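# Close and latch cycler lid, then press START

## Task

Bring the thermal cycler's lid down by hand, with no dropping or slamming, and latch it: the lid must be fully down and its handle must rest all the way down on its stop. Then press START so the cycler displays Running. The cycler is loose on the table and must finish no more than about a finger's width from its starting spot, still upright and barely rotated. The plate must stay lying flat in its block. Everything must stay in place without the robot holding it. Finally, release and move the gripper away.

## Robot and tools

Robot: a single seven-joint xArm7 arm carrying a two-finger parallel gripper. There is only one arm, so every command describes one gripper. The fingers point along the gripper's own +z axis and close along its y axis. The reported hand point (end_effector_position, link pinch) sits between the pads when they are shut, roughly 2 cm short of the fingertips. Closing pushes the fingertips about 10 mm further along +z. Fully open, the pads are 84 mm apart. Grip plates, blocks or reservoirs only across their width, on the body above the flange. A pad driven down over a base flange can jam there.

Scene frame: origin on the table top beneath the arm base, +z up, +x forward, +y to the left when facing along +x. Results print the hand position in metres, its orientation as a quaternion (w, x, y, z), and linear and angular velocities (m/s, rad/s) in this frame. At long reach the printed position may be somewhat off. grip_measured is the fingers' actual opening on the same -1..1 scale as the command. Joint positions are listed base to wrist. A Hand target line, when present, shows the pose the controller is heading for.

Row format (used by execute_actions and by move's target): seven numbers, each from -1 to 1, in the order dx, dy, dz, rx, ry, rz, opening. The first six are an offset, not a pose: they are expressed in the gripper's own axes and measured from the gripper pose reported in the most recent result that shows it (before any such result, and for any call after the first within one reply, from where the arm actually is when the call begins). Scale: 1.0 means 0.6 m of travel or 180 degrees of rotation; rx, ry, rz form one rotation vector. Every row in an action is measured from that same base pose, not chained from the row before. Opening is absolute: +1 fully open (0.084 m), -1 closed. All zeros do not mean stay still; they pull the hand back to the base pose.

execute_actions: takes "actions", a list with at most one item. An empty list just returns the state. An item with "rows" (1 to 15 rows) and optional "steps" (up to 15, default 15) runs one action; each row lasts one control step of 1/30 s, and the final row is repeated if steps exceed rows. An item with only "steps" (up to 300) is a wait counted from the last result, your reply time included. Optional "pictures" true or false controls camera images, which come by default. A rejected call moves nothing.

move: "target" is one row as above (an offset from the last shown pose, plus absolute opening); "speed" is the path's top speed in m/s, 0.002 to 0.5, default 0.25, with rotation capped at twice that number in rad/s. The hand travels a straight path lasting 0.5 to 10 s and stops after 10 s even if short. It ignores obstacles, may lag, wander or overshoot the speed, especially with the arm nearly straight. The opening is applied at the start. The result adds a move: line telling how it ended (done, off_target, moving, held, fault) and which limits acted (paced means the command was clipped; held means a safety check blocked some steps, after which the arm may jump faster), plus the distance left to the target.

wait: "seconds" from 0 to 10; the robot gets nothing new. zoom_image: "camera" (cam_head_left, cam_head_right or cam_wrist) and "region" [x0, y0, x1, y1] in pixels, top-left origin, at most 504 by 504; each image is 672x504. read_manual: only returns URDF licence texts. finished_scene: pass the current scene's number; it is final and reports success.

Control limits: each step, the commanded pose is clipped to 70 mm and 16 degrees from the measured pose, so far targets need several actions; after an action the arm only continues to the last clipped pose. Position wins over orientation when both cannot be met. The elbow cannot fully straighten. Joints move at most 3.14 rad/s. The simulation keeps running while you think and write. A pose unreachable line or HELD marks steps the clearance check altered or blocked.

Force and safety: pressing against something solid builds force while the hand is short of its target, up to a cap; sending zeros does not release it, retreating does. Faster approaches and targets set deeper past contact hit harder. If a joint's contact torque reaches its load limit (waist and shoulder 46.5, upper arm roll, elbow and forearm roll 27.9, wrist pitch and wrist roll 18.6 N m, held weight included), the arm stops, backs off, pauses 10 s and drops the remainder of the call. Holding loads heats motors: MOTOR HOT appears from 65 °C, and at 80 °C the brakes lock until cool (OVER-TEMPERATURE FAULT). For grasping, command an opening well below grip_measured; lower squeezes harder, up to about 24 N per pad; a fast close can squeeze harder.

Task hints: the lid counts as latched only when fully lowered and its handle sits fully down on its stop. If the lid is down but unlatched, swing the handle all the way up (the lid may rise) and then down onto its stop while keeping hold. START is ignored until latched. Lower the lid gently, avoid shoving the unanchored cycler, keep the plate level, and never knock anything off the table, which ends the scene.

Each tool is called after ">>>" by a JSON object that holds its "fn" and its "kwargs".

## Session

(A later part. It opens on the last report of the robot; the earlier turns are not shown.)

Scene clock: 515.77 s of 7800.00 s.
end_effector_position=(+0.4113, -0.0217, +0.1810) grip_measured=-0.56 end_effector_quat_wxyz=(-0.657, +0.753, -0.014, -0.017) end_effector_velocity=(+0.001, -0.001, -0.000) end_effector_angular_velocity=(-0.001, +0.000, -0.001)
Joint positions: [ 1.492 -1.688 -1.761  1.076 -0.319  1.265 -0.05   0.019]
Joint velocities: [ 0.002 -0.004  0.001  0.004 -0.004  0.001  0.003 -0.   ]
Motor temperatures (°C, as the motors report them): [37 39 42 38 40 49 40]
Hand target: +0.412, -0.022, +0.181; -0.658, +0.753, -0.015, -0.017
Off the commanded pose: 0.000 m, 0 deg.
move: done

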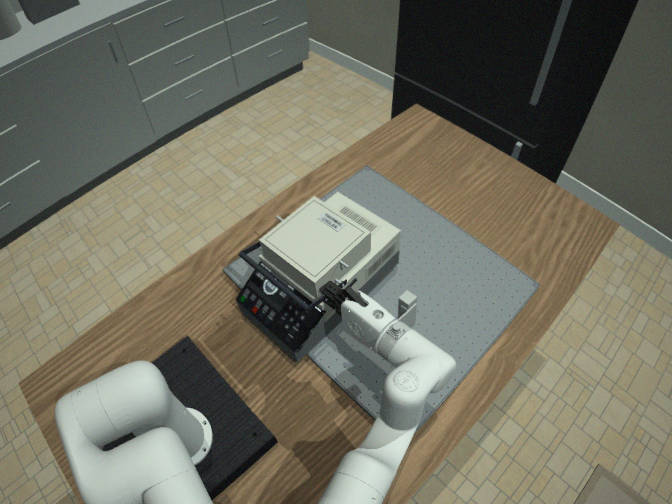

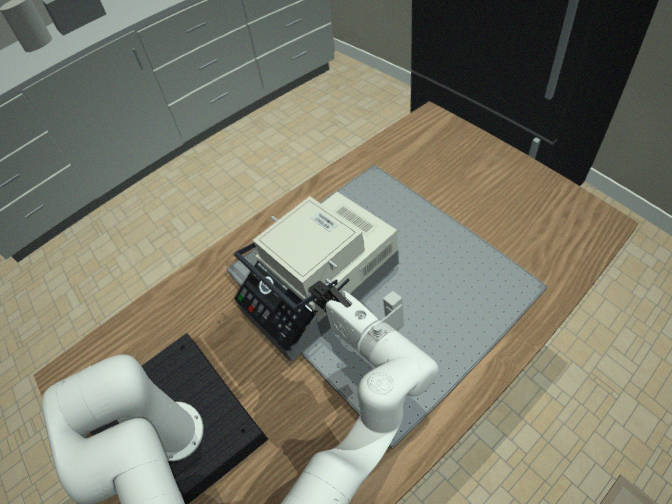

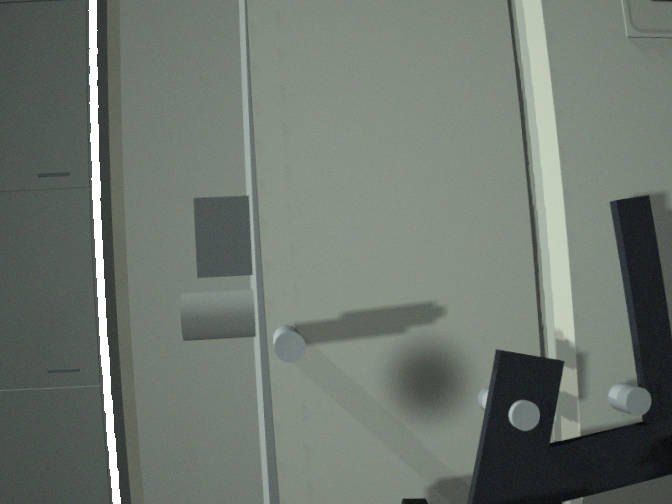

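>>> {"fn": "move", "kwargs": {"target": [0,0.02,0,0,0,0,-1], "speed": 0.008}}

>>> {"fn": "move", "kwargs": {"target": [0,0.004,0,0,0,0,-0.15], "speed": 0.01}}

>>> {"fn": "move", "kwargs": {"target": [0,0,-0.1,0,0,0,-0.15], "speed": 0.08}}

>>> {"fn": "move", "kwargs": {"target": [0,-0.27,0,-0.457,0,0,-0.15], "speed": 0.2}}

Scene clock: 519.33 s of 7800.00 s.
end_effector_position=(+0.4114, -0.0237, +0.1723) grip_measured=-0.57 end_effector_quat_wxyz=(-0.659, +0.752, -0.014, -0.015) end_effector_velocity=(-0.000, +0.000, -0.000) end_effector_angular_velocity=(+0.006, +0.004, +0.002)
Joint positions: [ 1.495 -1.696 -1.778  1.09  -0.323  1.27  -0.068  0.019]
Joint velocities: [ 0.004  0.01  -0.006  0.002  0.016  0.    -0.009  0.   ]
Motor temperatures (°C, as the motors report them): [37 39 43 38 40 49 40]
Hand target: +0.411, -0.023, +0.169; -0.657, +0.753, -0.014, -0.017
Off the commanded pose: 0.003 m, 0 deg.
move: done

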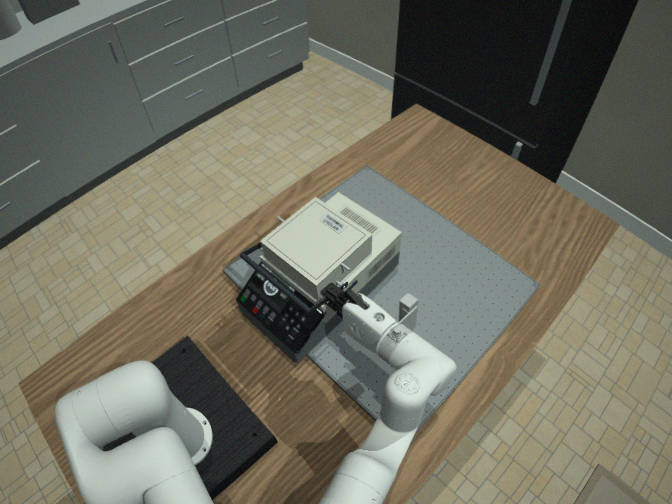

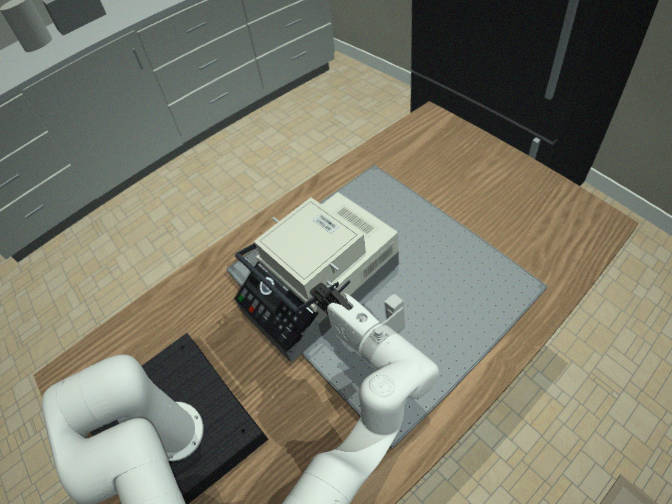

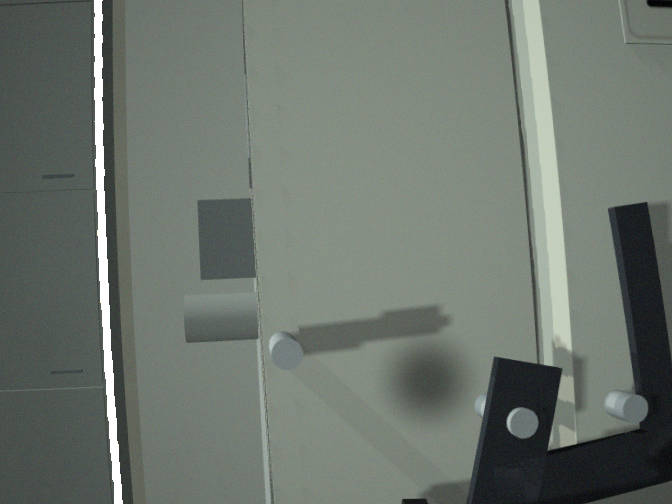

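Scene clock: 520.03 s of 7800.00 s.
end_effector_position=(+0.4129, -0.0246, +0.1746) grip_measured=-0.18 end_effector_quat_wxyz=(-0.661, +0.750, -0.013, -0.012) end_effector_velocity=(-0.000, +0.000, +0.000) end_effector_angular_velocity=(-0.000, -0.001, +0.002)
Joint positions: [ 1.497 -1.693 -1.776  1.092 -0.314  1.268 -0.076  0.036]
Joint velocities: [ 0.002  0.009 -0.003 -0.001  0.008 -0.001 -0.008  0.   ]
Motor temperatures (°C, as the motors report them): [37 39 43 38 41 49 40]
Hand target: +0.411, -0.024, +0.170; -0.659, +0.752, -0.014, -0.015
Off the commanded pose: 0.005 m, 0 deg.
move: off_target

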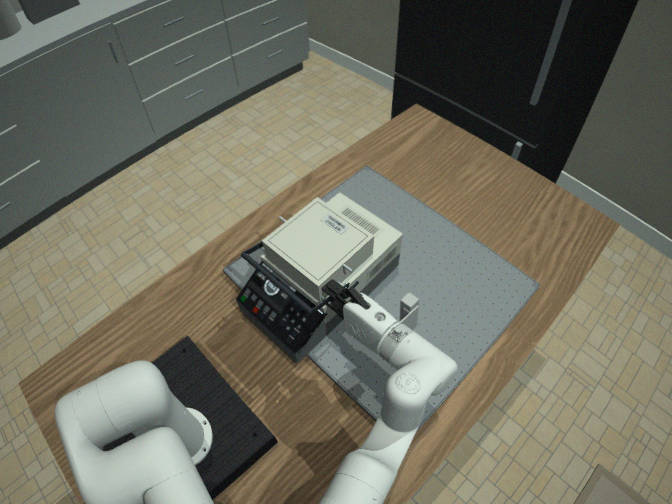

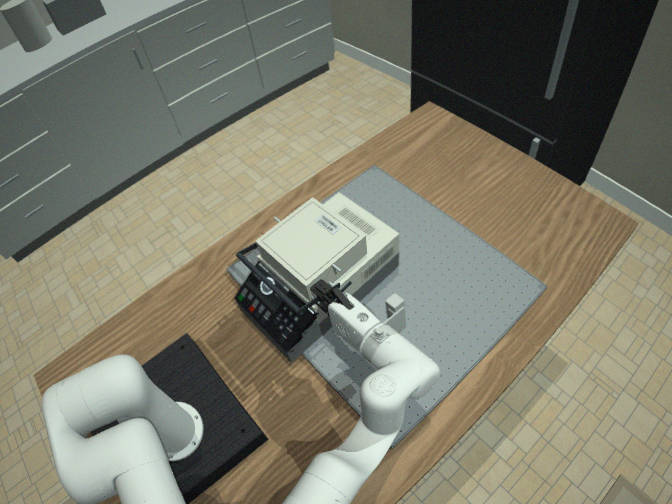

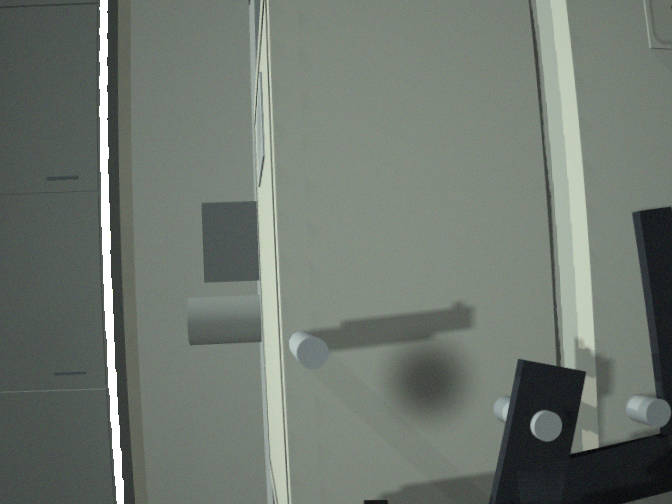

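Scene clock: 521.13 s of 7800.00 s.
end_effector_position=(+0.4130, -0.0835, +0.1823) grip_measured=-0.16 end_effector_quat_wxyz=(-0.661, +0.750, -0.013, -0.012) end_effector_velocity=(+0.000, -0.003, +0.001) end_effector_angular_velocity=(+0.002, -0.001, -0.001)
Joint positions: [ 1.499 -1.672 -1.74   1.252 -0.276  1.43  -0.101  0.037]
Joint velocities: [ 0.001  0.     0.002  0.009  0.003  0.007 -0.001 -0.   ]
Motor temperatures (°C, as the motors report them): [37 39 43 38 40 49 40]
Hand target: +0.413, -0.084, +0.182; -0.661, +0.750, -0.013, -0.012
Off the commanded pose: 0.001 m, 0 deg.
move: done

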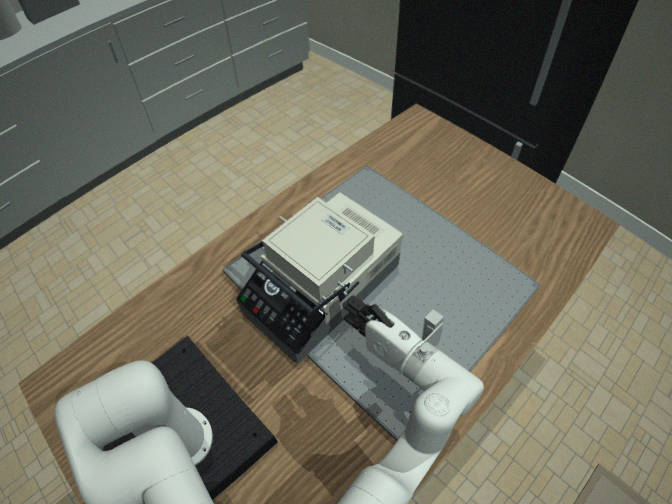

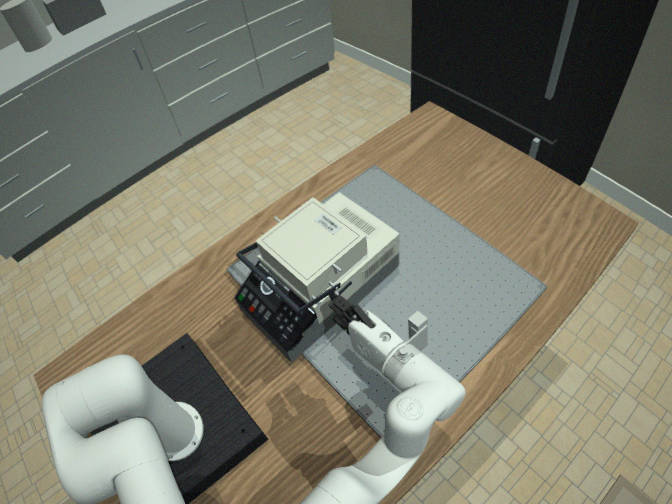

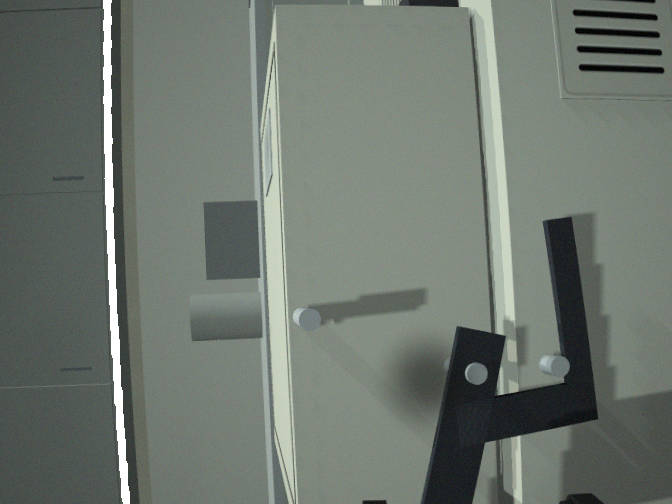

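Scene clock: 525.13 s of 7800.00 s.
end_effector_position=(+0.4187, -0.0610, +0.3427) grip_measured=-0.16 end_effector_quat_wxyz=(-0.006, +1.000, +0.002, -0.018) end_effector_velocity=(-0.000, +0.001, +0.001) end_effector_angular_velocity=(-0.011, -0.001, +0.004)
Joint positions: [ 1.501 -0.72  -1.119  1.123 -0.635  1.517  0.407  0.037]
Joint velocities: [ 0.002  0.006  0.006  0.001 -0.003  0.004  0.002  0.   ]
Motor temperatures (°C, as the motors report them): [37 39 42 37 40 48 40]
Hand target: +0.419, -0.061, +0.343; -0.005, +1.000, +0.002, -0.018
Off the commanded pose: 0.002 m, 0 deg.
move: done

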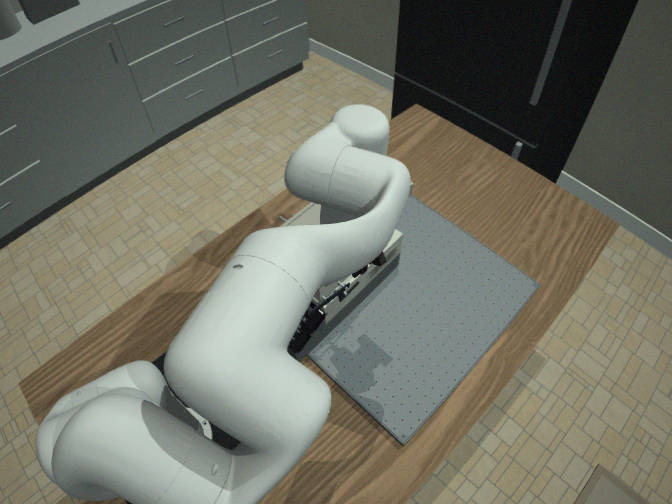

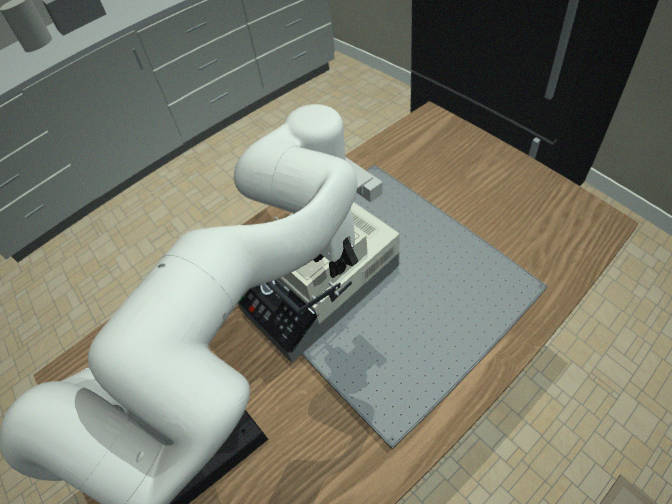

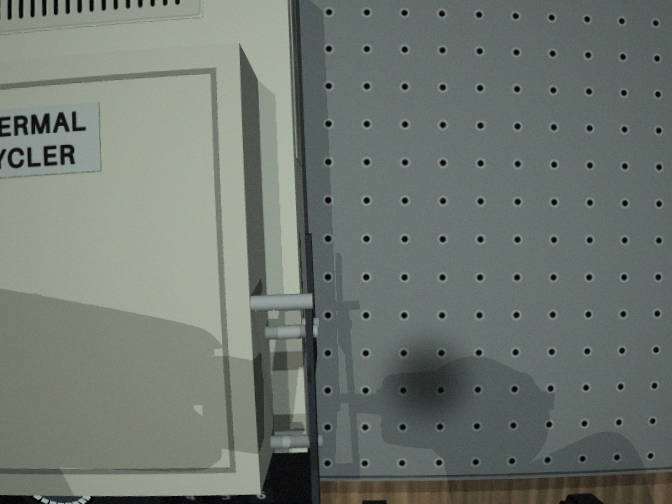

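>>> {"fn": "execute_actions", "kwargs": {"actions": []}}

Scene clock: 531.10 s of 7800.00 s.
end_effector_position=(+0.4188, -0.0607, +0.3430) grip_measured=-0.16 end_effector_quat_wxyz=(-0.005, +1.000, +0.002, -0.018) end_effector_velocity=(+0.000, +0.000, +0.000) end_effector_angular_velocity=(+0.003, -0.001, -0.001)
Joint positions: [ 1.501 -0.719 -1.118  1.124 -0.635  1.517  0.407  0.037]
Joint velocities: [-0.    -0.001 -0.     0.001  0.001 -0.001  0.    -0.   ]
Motor temperatures (°C, as the motors report them): [37 39 42 37 40 48 40]
Hand target: +0.419, -0.061, +0.343; -0.005, +1.000, +0.002, -0.018
Off the commanded pose: 0.002 m, 0 deg.
Steps of this call (steps 1 to 90: nothing new was sent; then 2.97 s passed at rest). Readings (end_effector_position):
1: (+0.4187, -0.0610, +0.3428)
2: (+0.4187, -0.0609, +0.3428)
4: (+0.4187, -0.0608, +0.3429)
8: (+0.4188, -0.0608, +0.3429)
90: the state above

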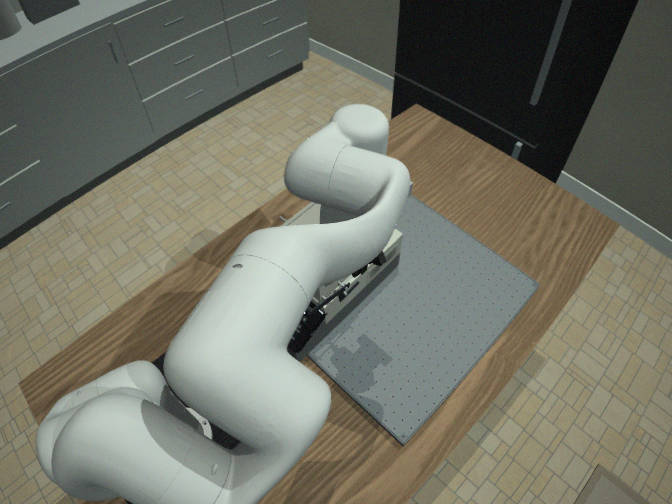

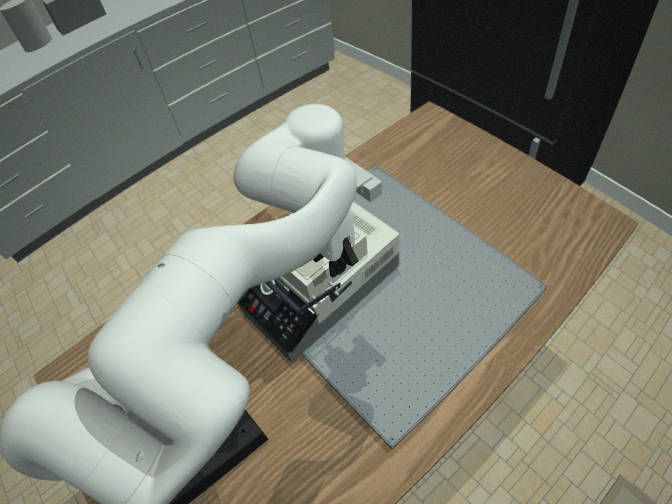

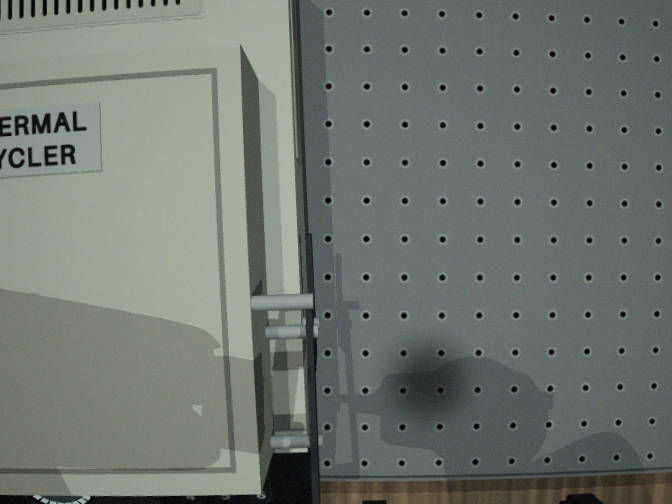

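>>> {"fn": "move", "kwargs": {"target": [-0.05,-0.55,0,0,0,0,-0.2]}}

>>> {"fn": "move", "kwargs": {"target": [0,-0.02,0.15,-0.45,0,0,-0.2], "speed": 0.15}}

Scene clock: 533.90 s of 7800.00 s.
end_effector_position=(+0.3881, +0.2693, +0.3465) grip_measured=-0.21 end_effector_quat_wxyz=(-0.006, +1.000, +0.002, -0.018) end_effector_velocity=(-0.001, +0.005, -0.000) end_effector_angular_velocity=(-0.005, +0.013, +0.008)
Joint positions: [ 2.044 -0.084 -1.24   1.263 -0.078  1.301  0.681  0.035]
Joint velocities: [ 0.011  0.053 -0.028  0.021  0.055  0.013 -0.042 -0.   ]
Motor temperatures (°C, as the motors report them): [37 39 42 38 40 48 40]
Hand target: +0.388, +0.270, +0.346; -0.006, +1.000, +0.002, -0.019
Off the commanded pose: 0.001 m, 0 deg.
move: done

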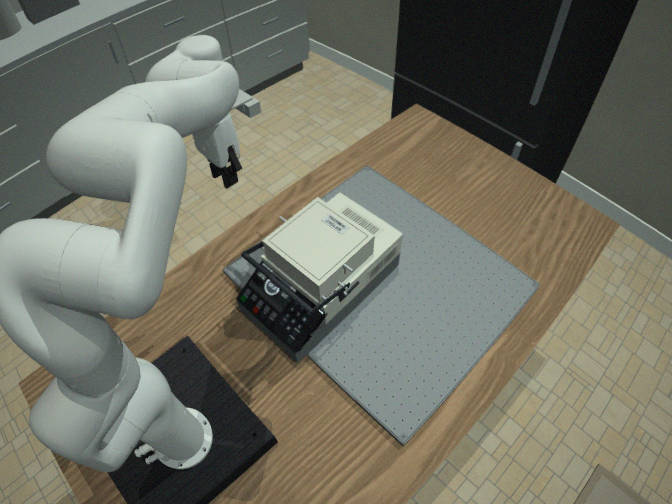

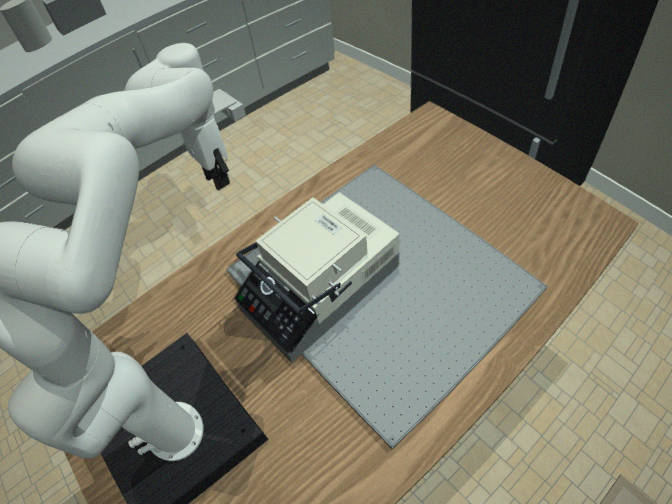

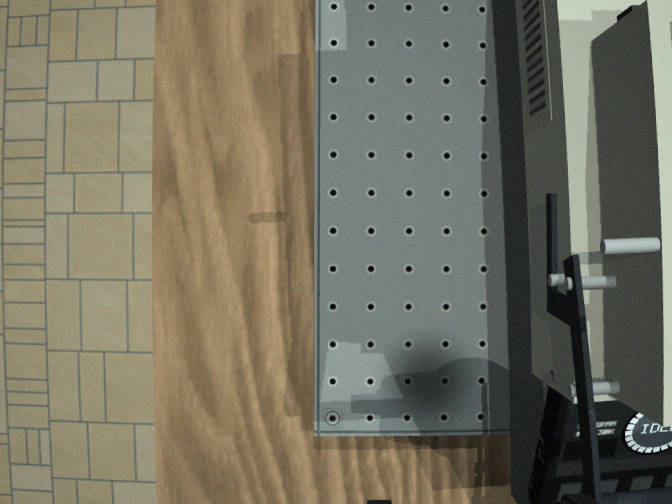

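Scene clock: 539.00 s of 7800.00 s.
end_effector_position=(+0.3847, +0.2814, +0.2545) grip_measured=-0.21 end_effector_quat_wxyz=(+0.644, +0.764, +0.015, -0.015) end_effector_velocity=(-0.001, +0.000, +0.000) end_effector_angular_velocity=(-0.008, +0.002, -0.002)
Joint positions: [ 1.623  1.245 -0.982  2.068 -0.218  2.078  0.445  0.035]
Joint velocities: [-0.003  0.006  0.002  0.008 -0.003  0.008 -0.003 -0.   ]
Motor temperatures (°C, as the motors report them): [37 39 41 38 40 47 40]
Hand target: +0.385, +0.281, +0.254; +0.645, +0.764, +0.015, -0.015
Off the commanded pose: 0.002 m, 0 deg.
move: done

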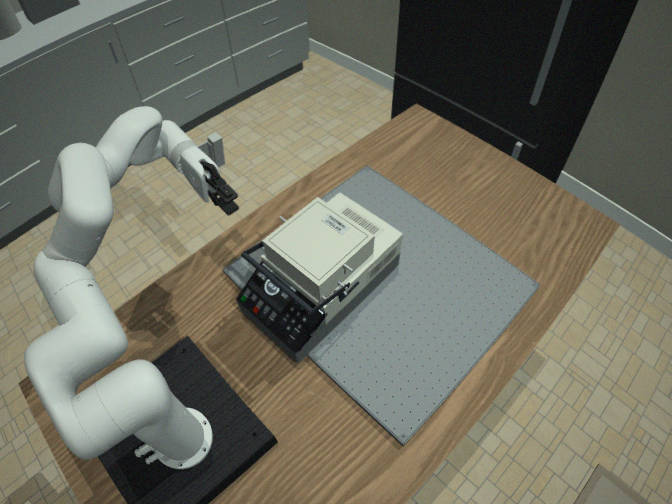

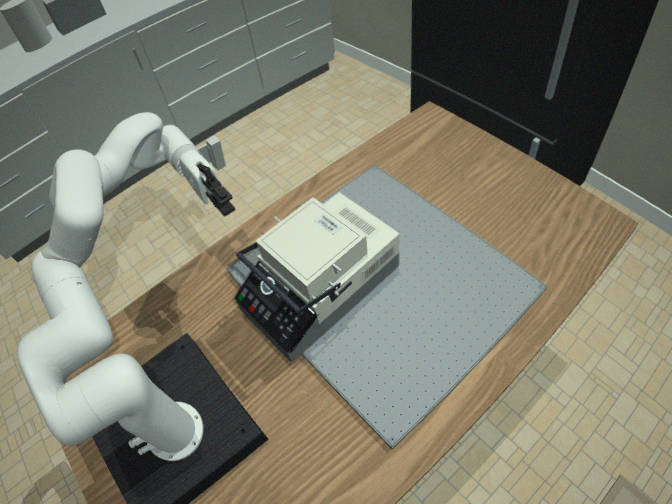

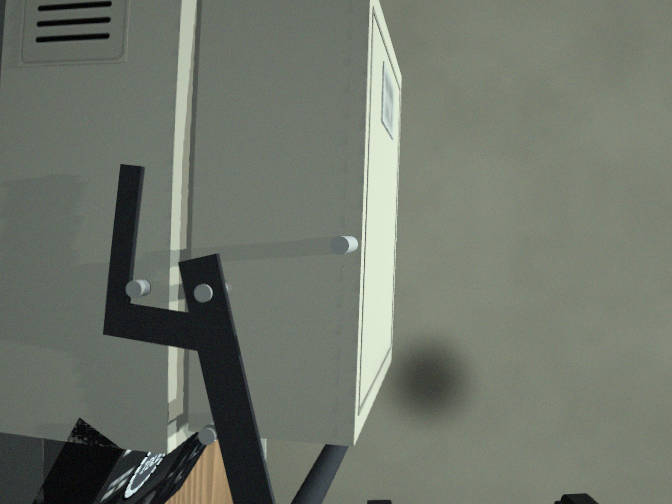

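>>> {"fn": "move", "kwargs": {"target": [0.025,-0.105,0.03,0,0,0,-0.2], "speed": 0.05}}

Scene clock: 541.83 s of 7800.00 s.
end_effector_position=(+0.3971, +0.2742, +0.1891) grip_measured=-0.21 end_effector_quat_wxyz=(+0.644, +0.765, +0.015, -0.015) end_effector_velocity=(+0.001, +0.000, -0.001) end_effector_angular_velocity=(+0.000, -0.001, +0.001)
Joint positions: [ 1.564  1.347 -0.938  2.106 -0.155  2.021  0.514  0.035]
Joint velocities: [-0.002  0.003  0.     0.003  0.001 -0.001  0.001  0.   ]
Motor temperatures (°C, as the motors report them): [37 39 41 37 40 47 40]
Hand target: +0.397, +0.274, +0.189; +0.644, +0.765, +0.015, -0.015
Off the commanded pose: 0.000 m, 0 deg.
move: done

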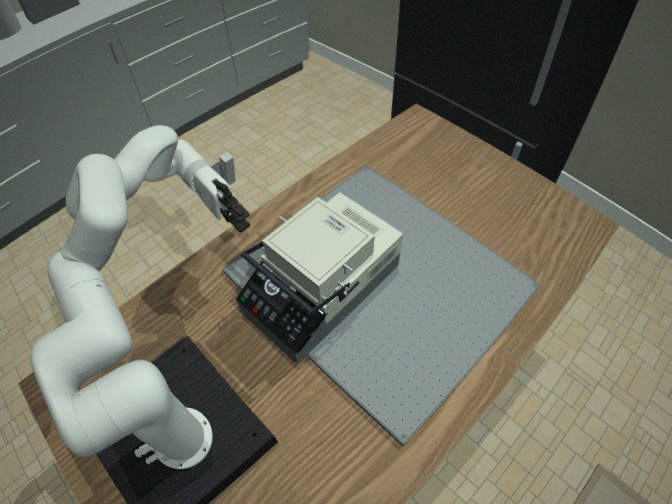

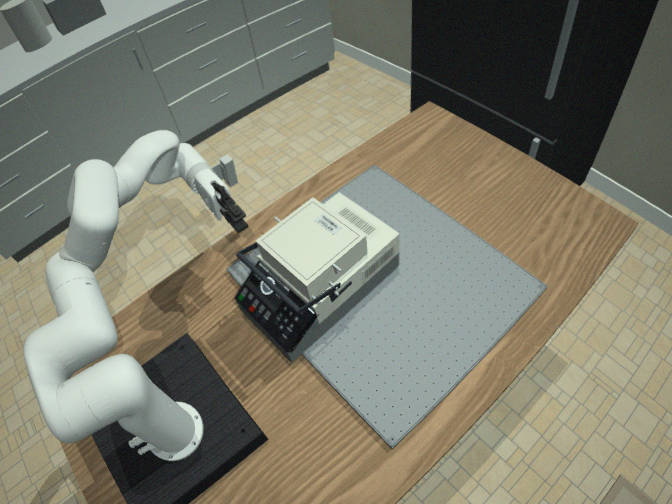

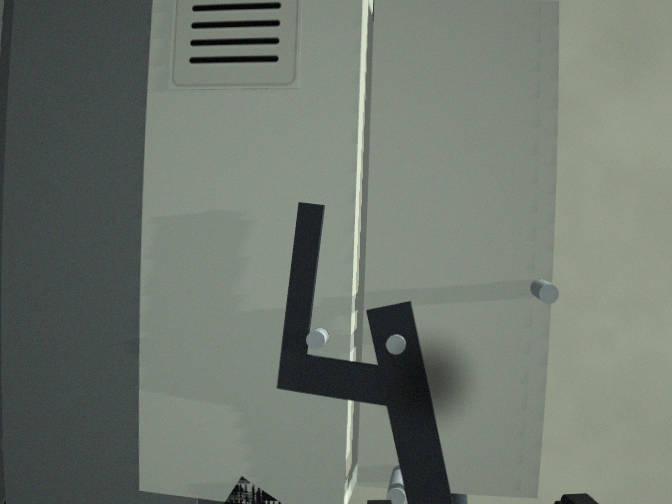

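>>> {"fn": "move", "kwargs": {"target": [-0.012,-0.007,0.07,0,0,0,-0.2], "speed": 0.03}}

Scene clock: 545.17 s of 7800.00 s.
end_effector_position=(+0.3896, +0.2338, +0.1784) grip_measured=-0.21 end_effector_quat_wxyz=(+0.644, +0.765, +0.015, -0.015) end_effector_velocity=(-0.000, -0.001, -0.000) end_effector_angular_velocity=(+0.002, -0.001, +0.003)
Joint positions: [ 1.661  1.26  -0.945  1.81  -0.162  1.856  0.555  0.035]
Joint velocities: [ 0.004 -0.004  0.    -0.009 -0.001 -0.007  0.002  0.   ]
Motor temperatures (°C, as the motors report them): [37 39 41 37 40 47 40]
Hand target: +0.390, +0.234, +0.178; +0.644, +0.765, +0.015, -0.015
Off the commanded pose: 0.000 m, 0 deg.
move: done

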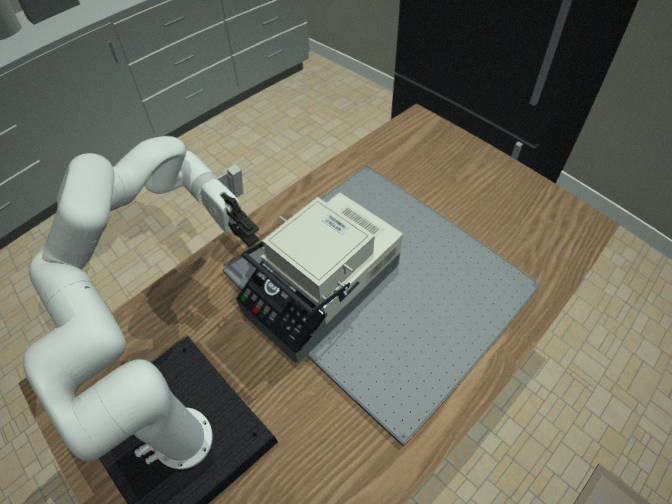

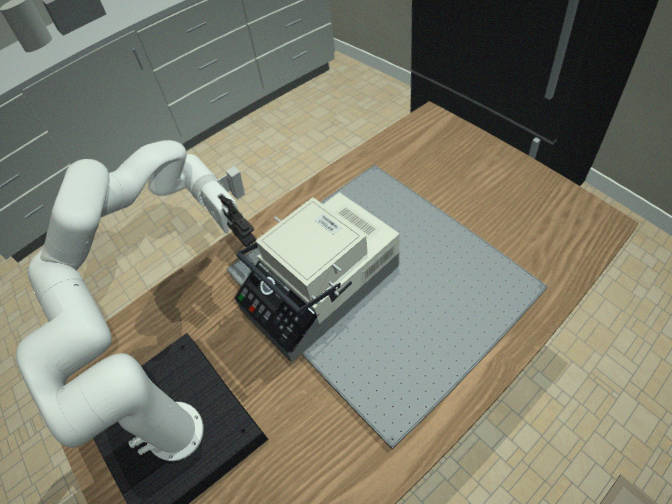

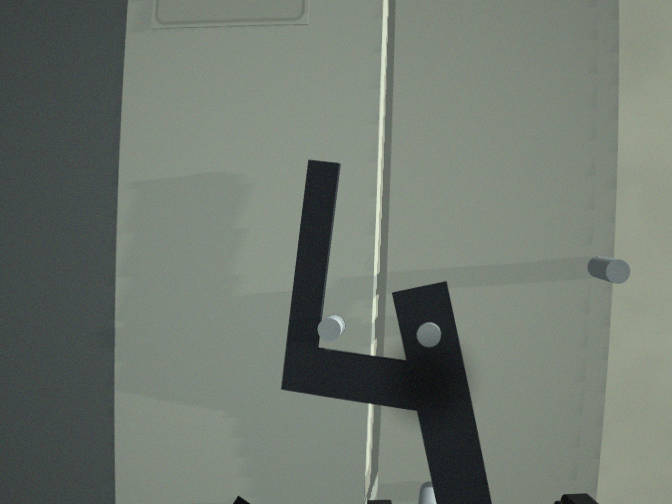

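>>> {"fn": "move", "kwargs": {"target": [0,0,0.06,0,0,0,-0.2], "speed": 0.02}}

>>> {"fn": "move", "kwargs": {"target": [0,0,0,0,0,0,-1]}}

>>> {"fn": "move", "kwargs": {"target": [0,0.02,0,0,0,0,-1], "speed": 0.008}}

Scene clock: 548.60 s of 7800.00 s.
end_effector_position=(+0.3895, +0.1994, +0.1726) grip_measured=-0.21 end_effector_quat_wxyz=(+0.644, +0.765, +0.015, -0.014) end_effector_velocity=(-0.000, -0.000, +0.000) end_effector_angular_velocity=(+0.002, -0.000, +0.003)
Joint positions: [ 1.703  1.209 -0.959  1.634 -0.176  1.74   0.573  0.035]
Joint velocities: [ 0.004 -0.004 -0.    -0.007 -0.001 -0.005  0.001 -0.   ]
Motor temperatures (°C, as the motors report them): [37 39 41 37 40 47 40]
Hand target: +0.389, +0.198, +0.172; +0.644, +0.765, +0.014, -0.015
Off the commanded pose: 0.001 m, 0 deg.
move: done

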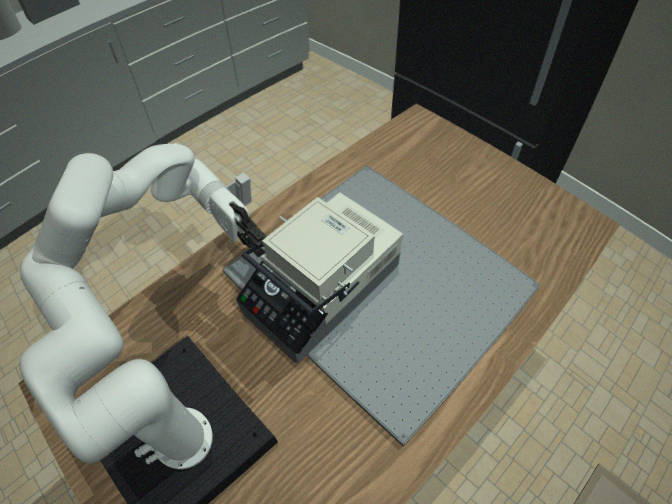

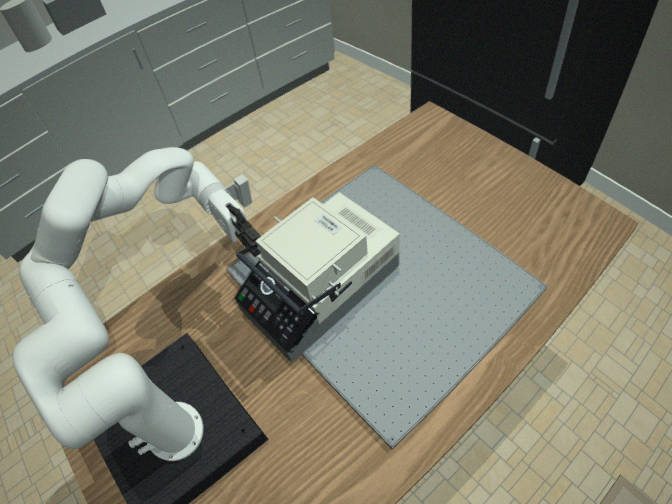

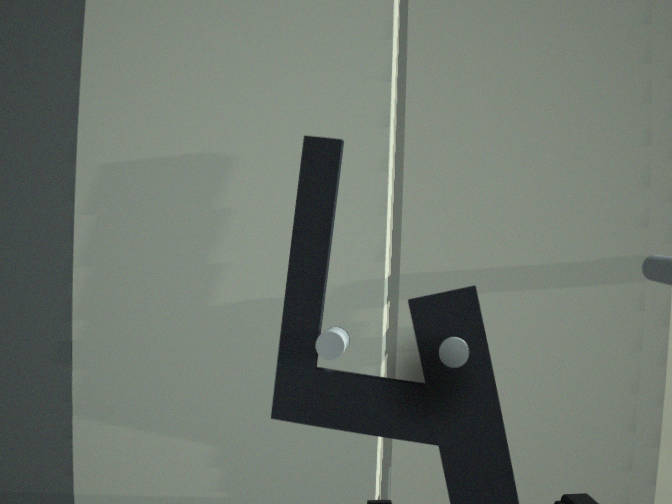

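Scene clock: 549.10 s of 7800.00 s.
end_effector_position=(+0.3893, +0.1995, +0.1731) grip_measured=-0.51 end_effector_quat_wxyz=(+0.644, +0.765, +0.015, -0.014) end_effector_velocity=(-0.000, +0.000, -0.001) end_effector_angular_velocity=(+0.001, +0.001, +0.000)
Joint positions: [ 1.704  1.209 -0.959  1.634 -0.176  1.742  0.573  0.022]
Joint velocities: [ 0.    -0.     0.002 -0.     0.001 -0.     0.001  0.   ]
Motor temperatures (°C, as the motors report them): [37 39 41 37 40 47 40]
Hand target: +0.389, +0.199, +0.173; +0.644, +0.765, +0.015, -0.014
Off the commanded pose: 0.001 m, 0 deg.
move: done

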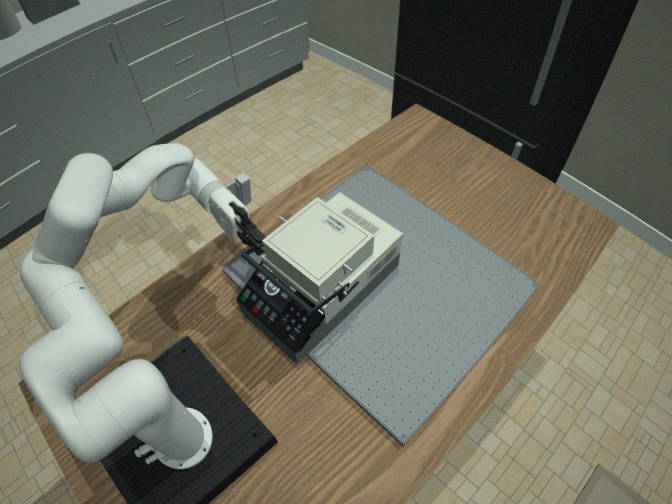

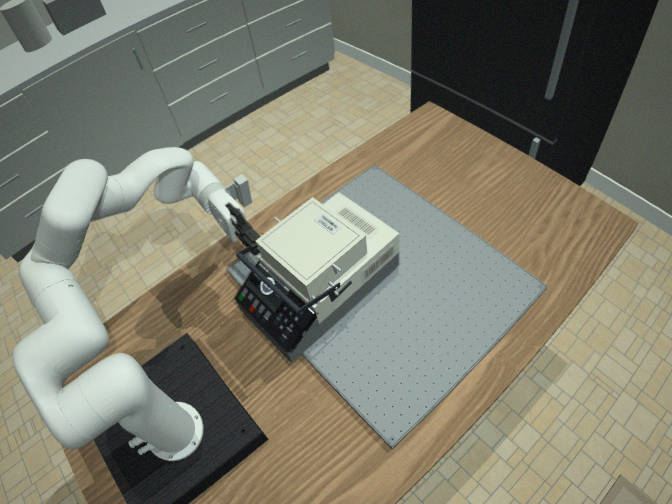

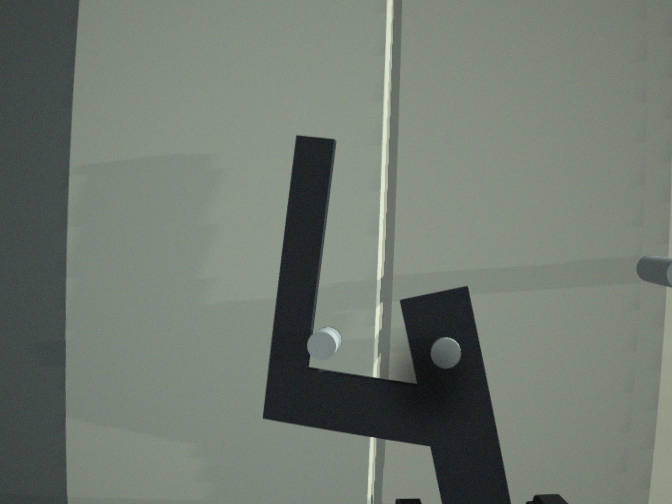

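Scene clock: 550.83 s of 7800.00 s.
end_effector_position=(+0.3894, +0.1982, +0.1833) grip_measured=-0.50 end_effector_quat_wxyz=(+0.642, +0.767, +0.015, -0.015) end_effector_velocity=(-0.000, +0.004, +0.001) end_effector_angular_velocity=(+0.006, -0.002, +0.007)
Joint positions: [ 1.717  1.19  -0.976  1.617 -0.182  1.74   0.559  0.022]
Joint velocities: [ 0.01   0.006 -0.012  0.006  0.01  -0.001 -0.009  0.   ]
Motor temperatures (°C, as the motors report them): [37 39 41 37 40 47 40]
Hand target: +0.390, +0.198, +0.185; +0.644, +0.765, +0.015, -0.014
Off the commanded pose: 0.002 m, 0 deg.
move: done

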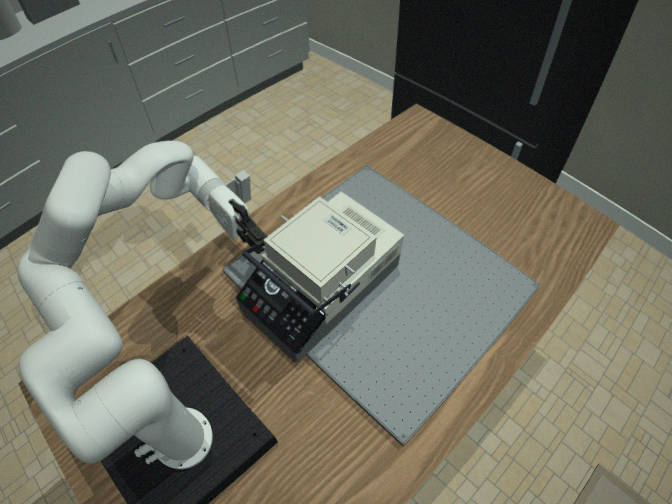

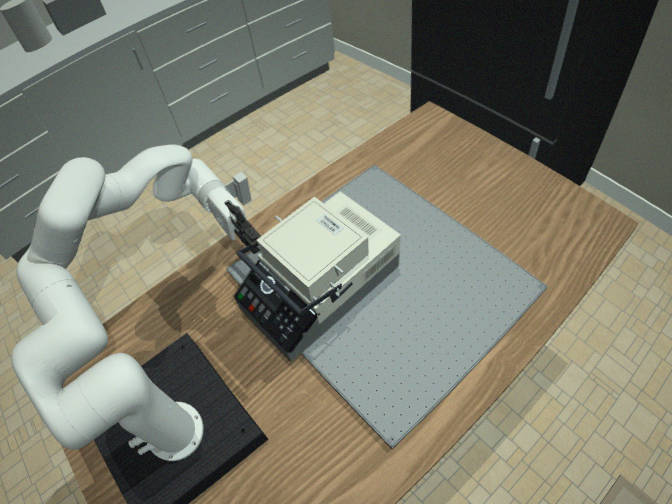

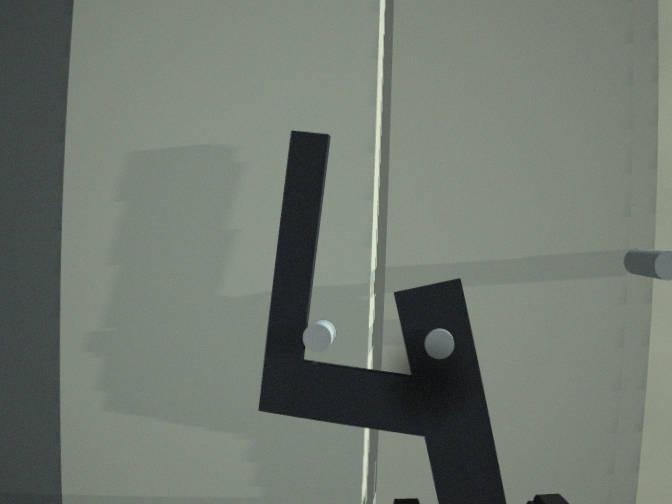

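Lifted. Moving +x.

>>> {"fn": "move", "kwargs": {"target": [0.035,0.004,0,0,0,0,-1], "speed": 0.008}}

Scene clock: 554.27 s of 7800.00 s.
end_effector_position=(+0.4095, +0.1983, +0.1836) grip_measured=-0.53 end_effector_quat_wxyz=(+0.639, +0.769, +0.015, -0.016) end_effector_velocity=(+0.000, -0.000, +0.000) end_effector_angular_velocity=(-0.001, +0.001, -0.001)
Joint positions: [ 1.68   1.246 -1.016  1.687 -0.152  1.741  0.507  0.021]
Joint velocities: [ 0.005  0.011 -0.013  0.002  0.011 -0.    -0.011 -0.   ]
Motor temperatures (°C, as the motors report them): [37 39 42 37 41 47 40]
Hand target: +0.411, +0.198, +0.185; +0.642, +0.767, +0.015, -0.015
Off the commanded pose: 0.002 m, 0 deg.
move: done

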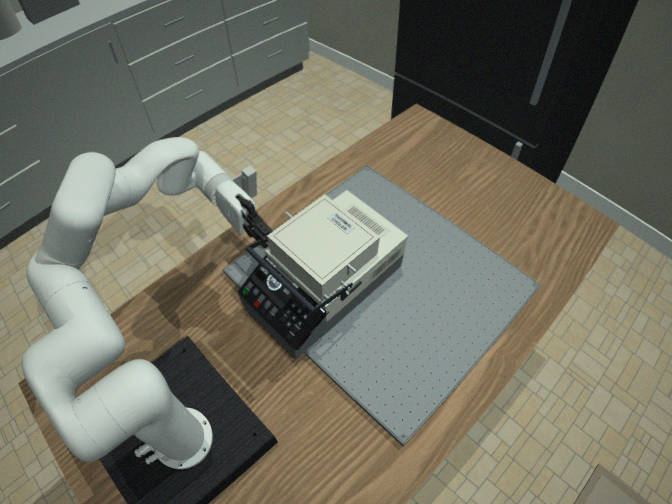

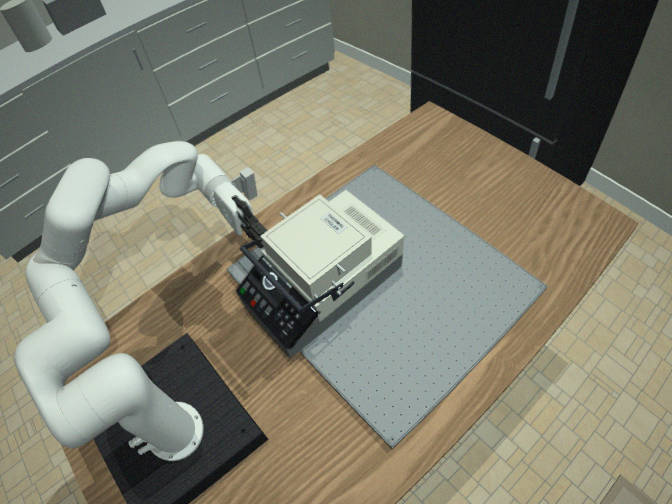

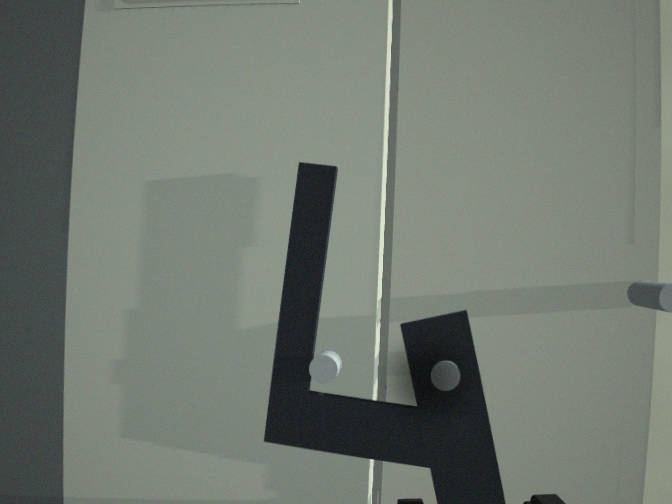

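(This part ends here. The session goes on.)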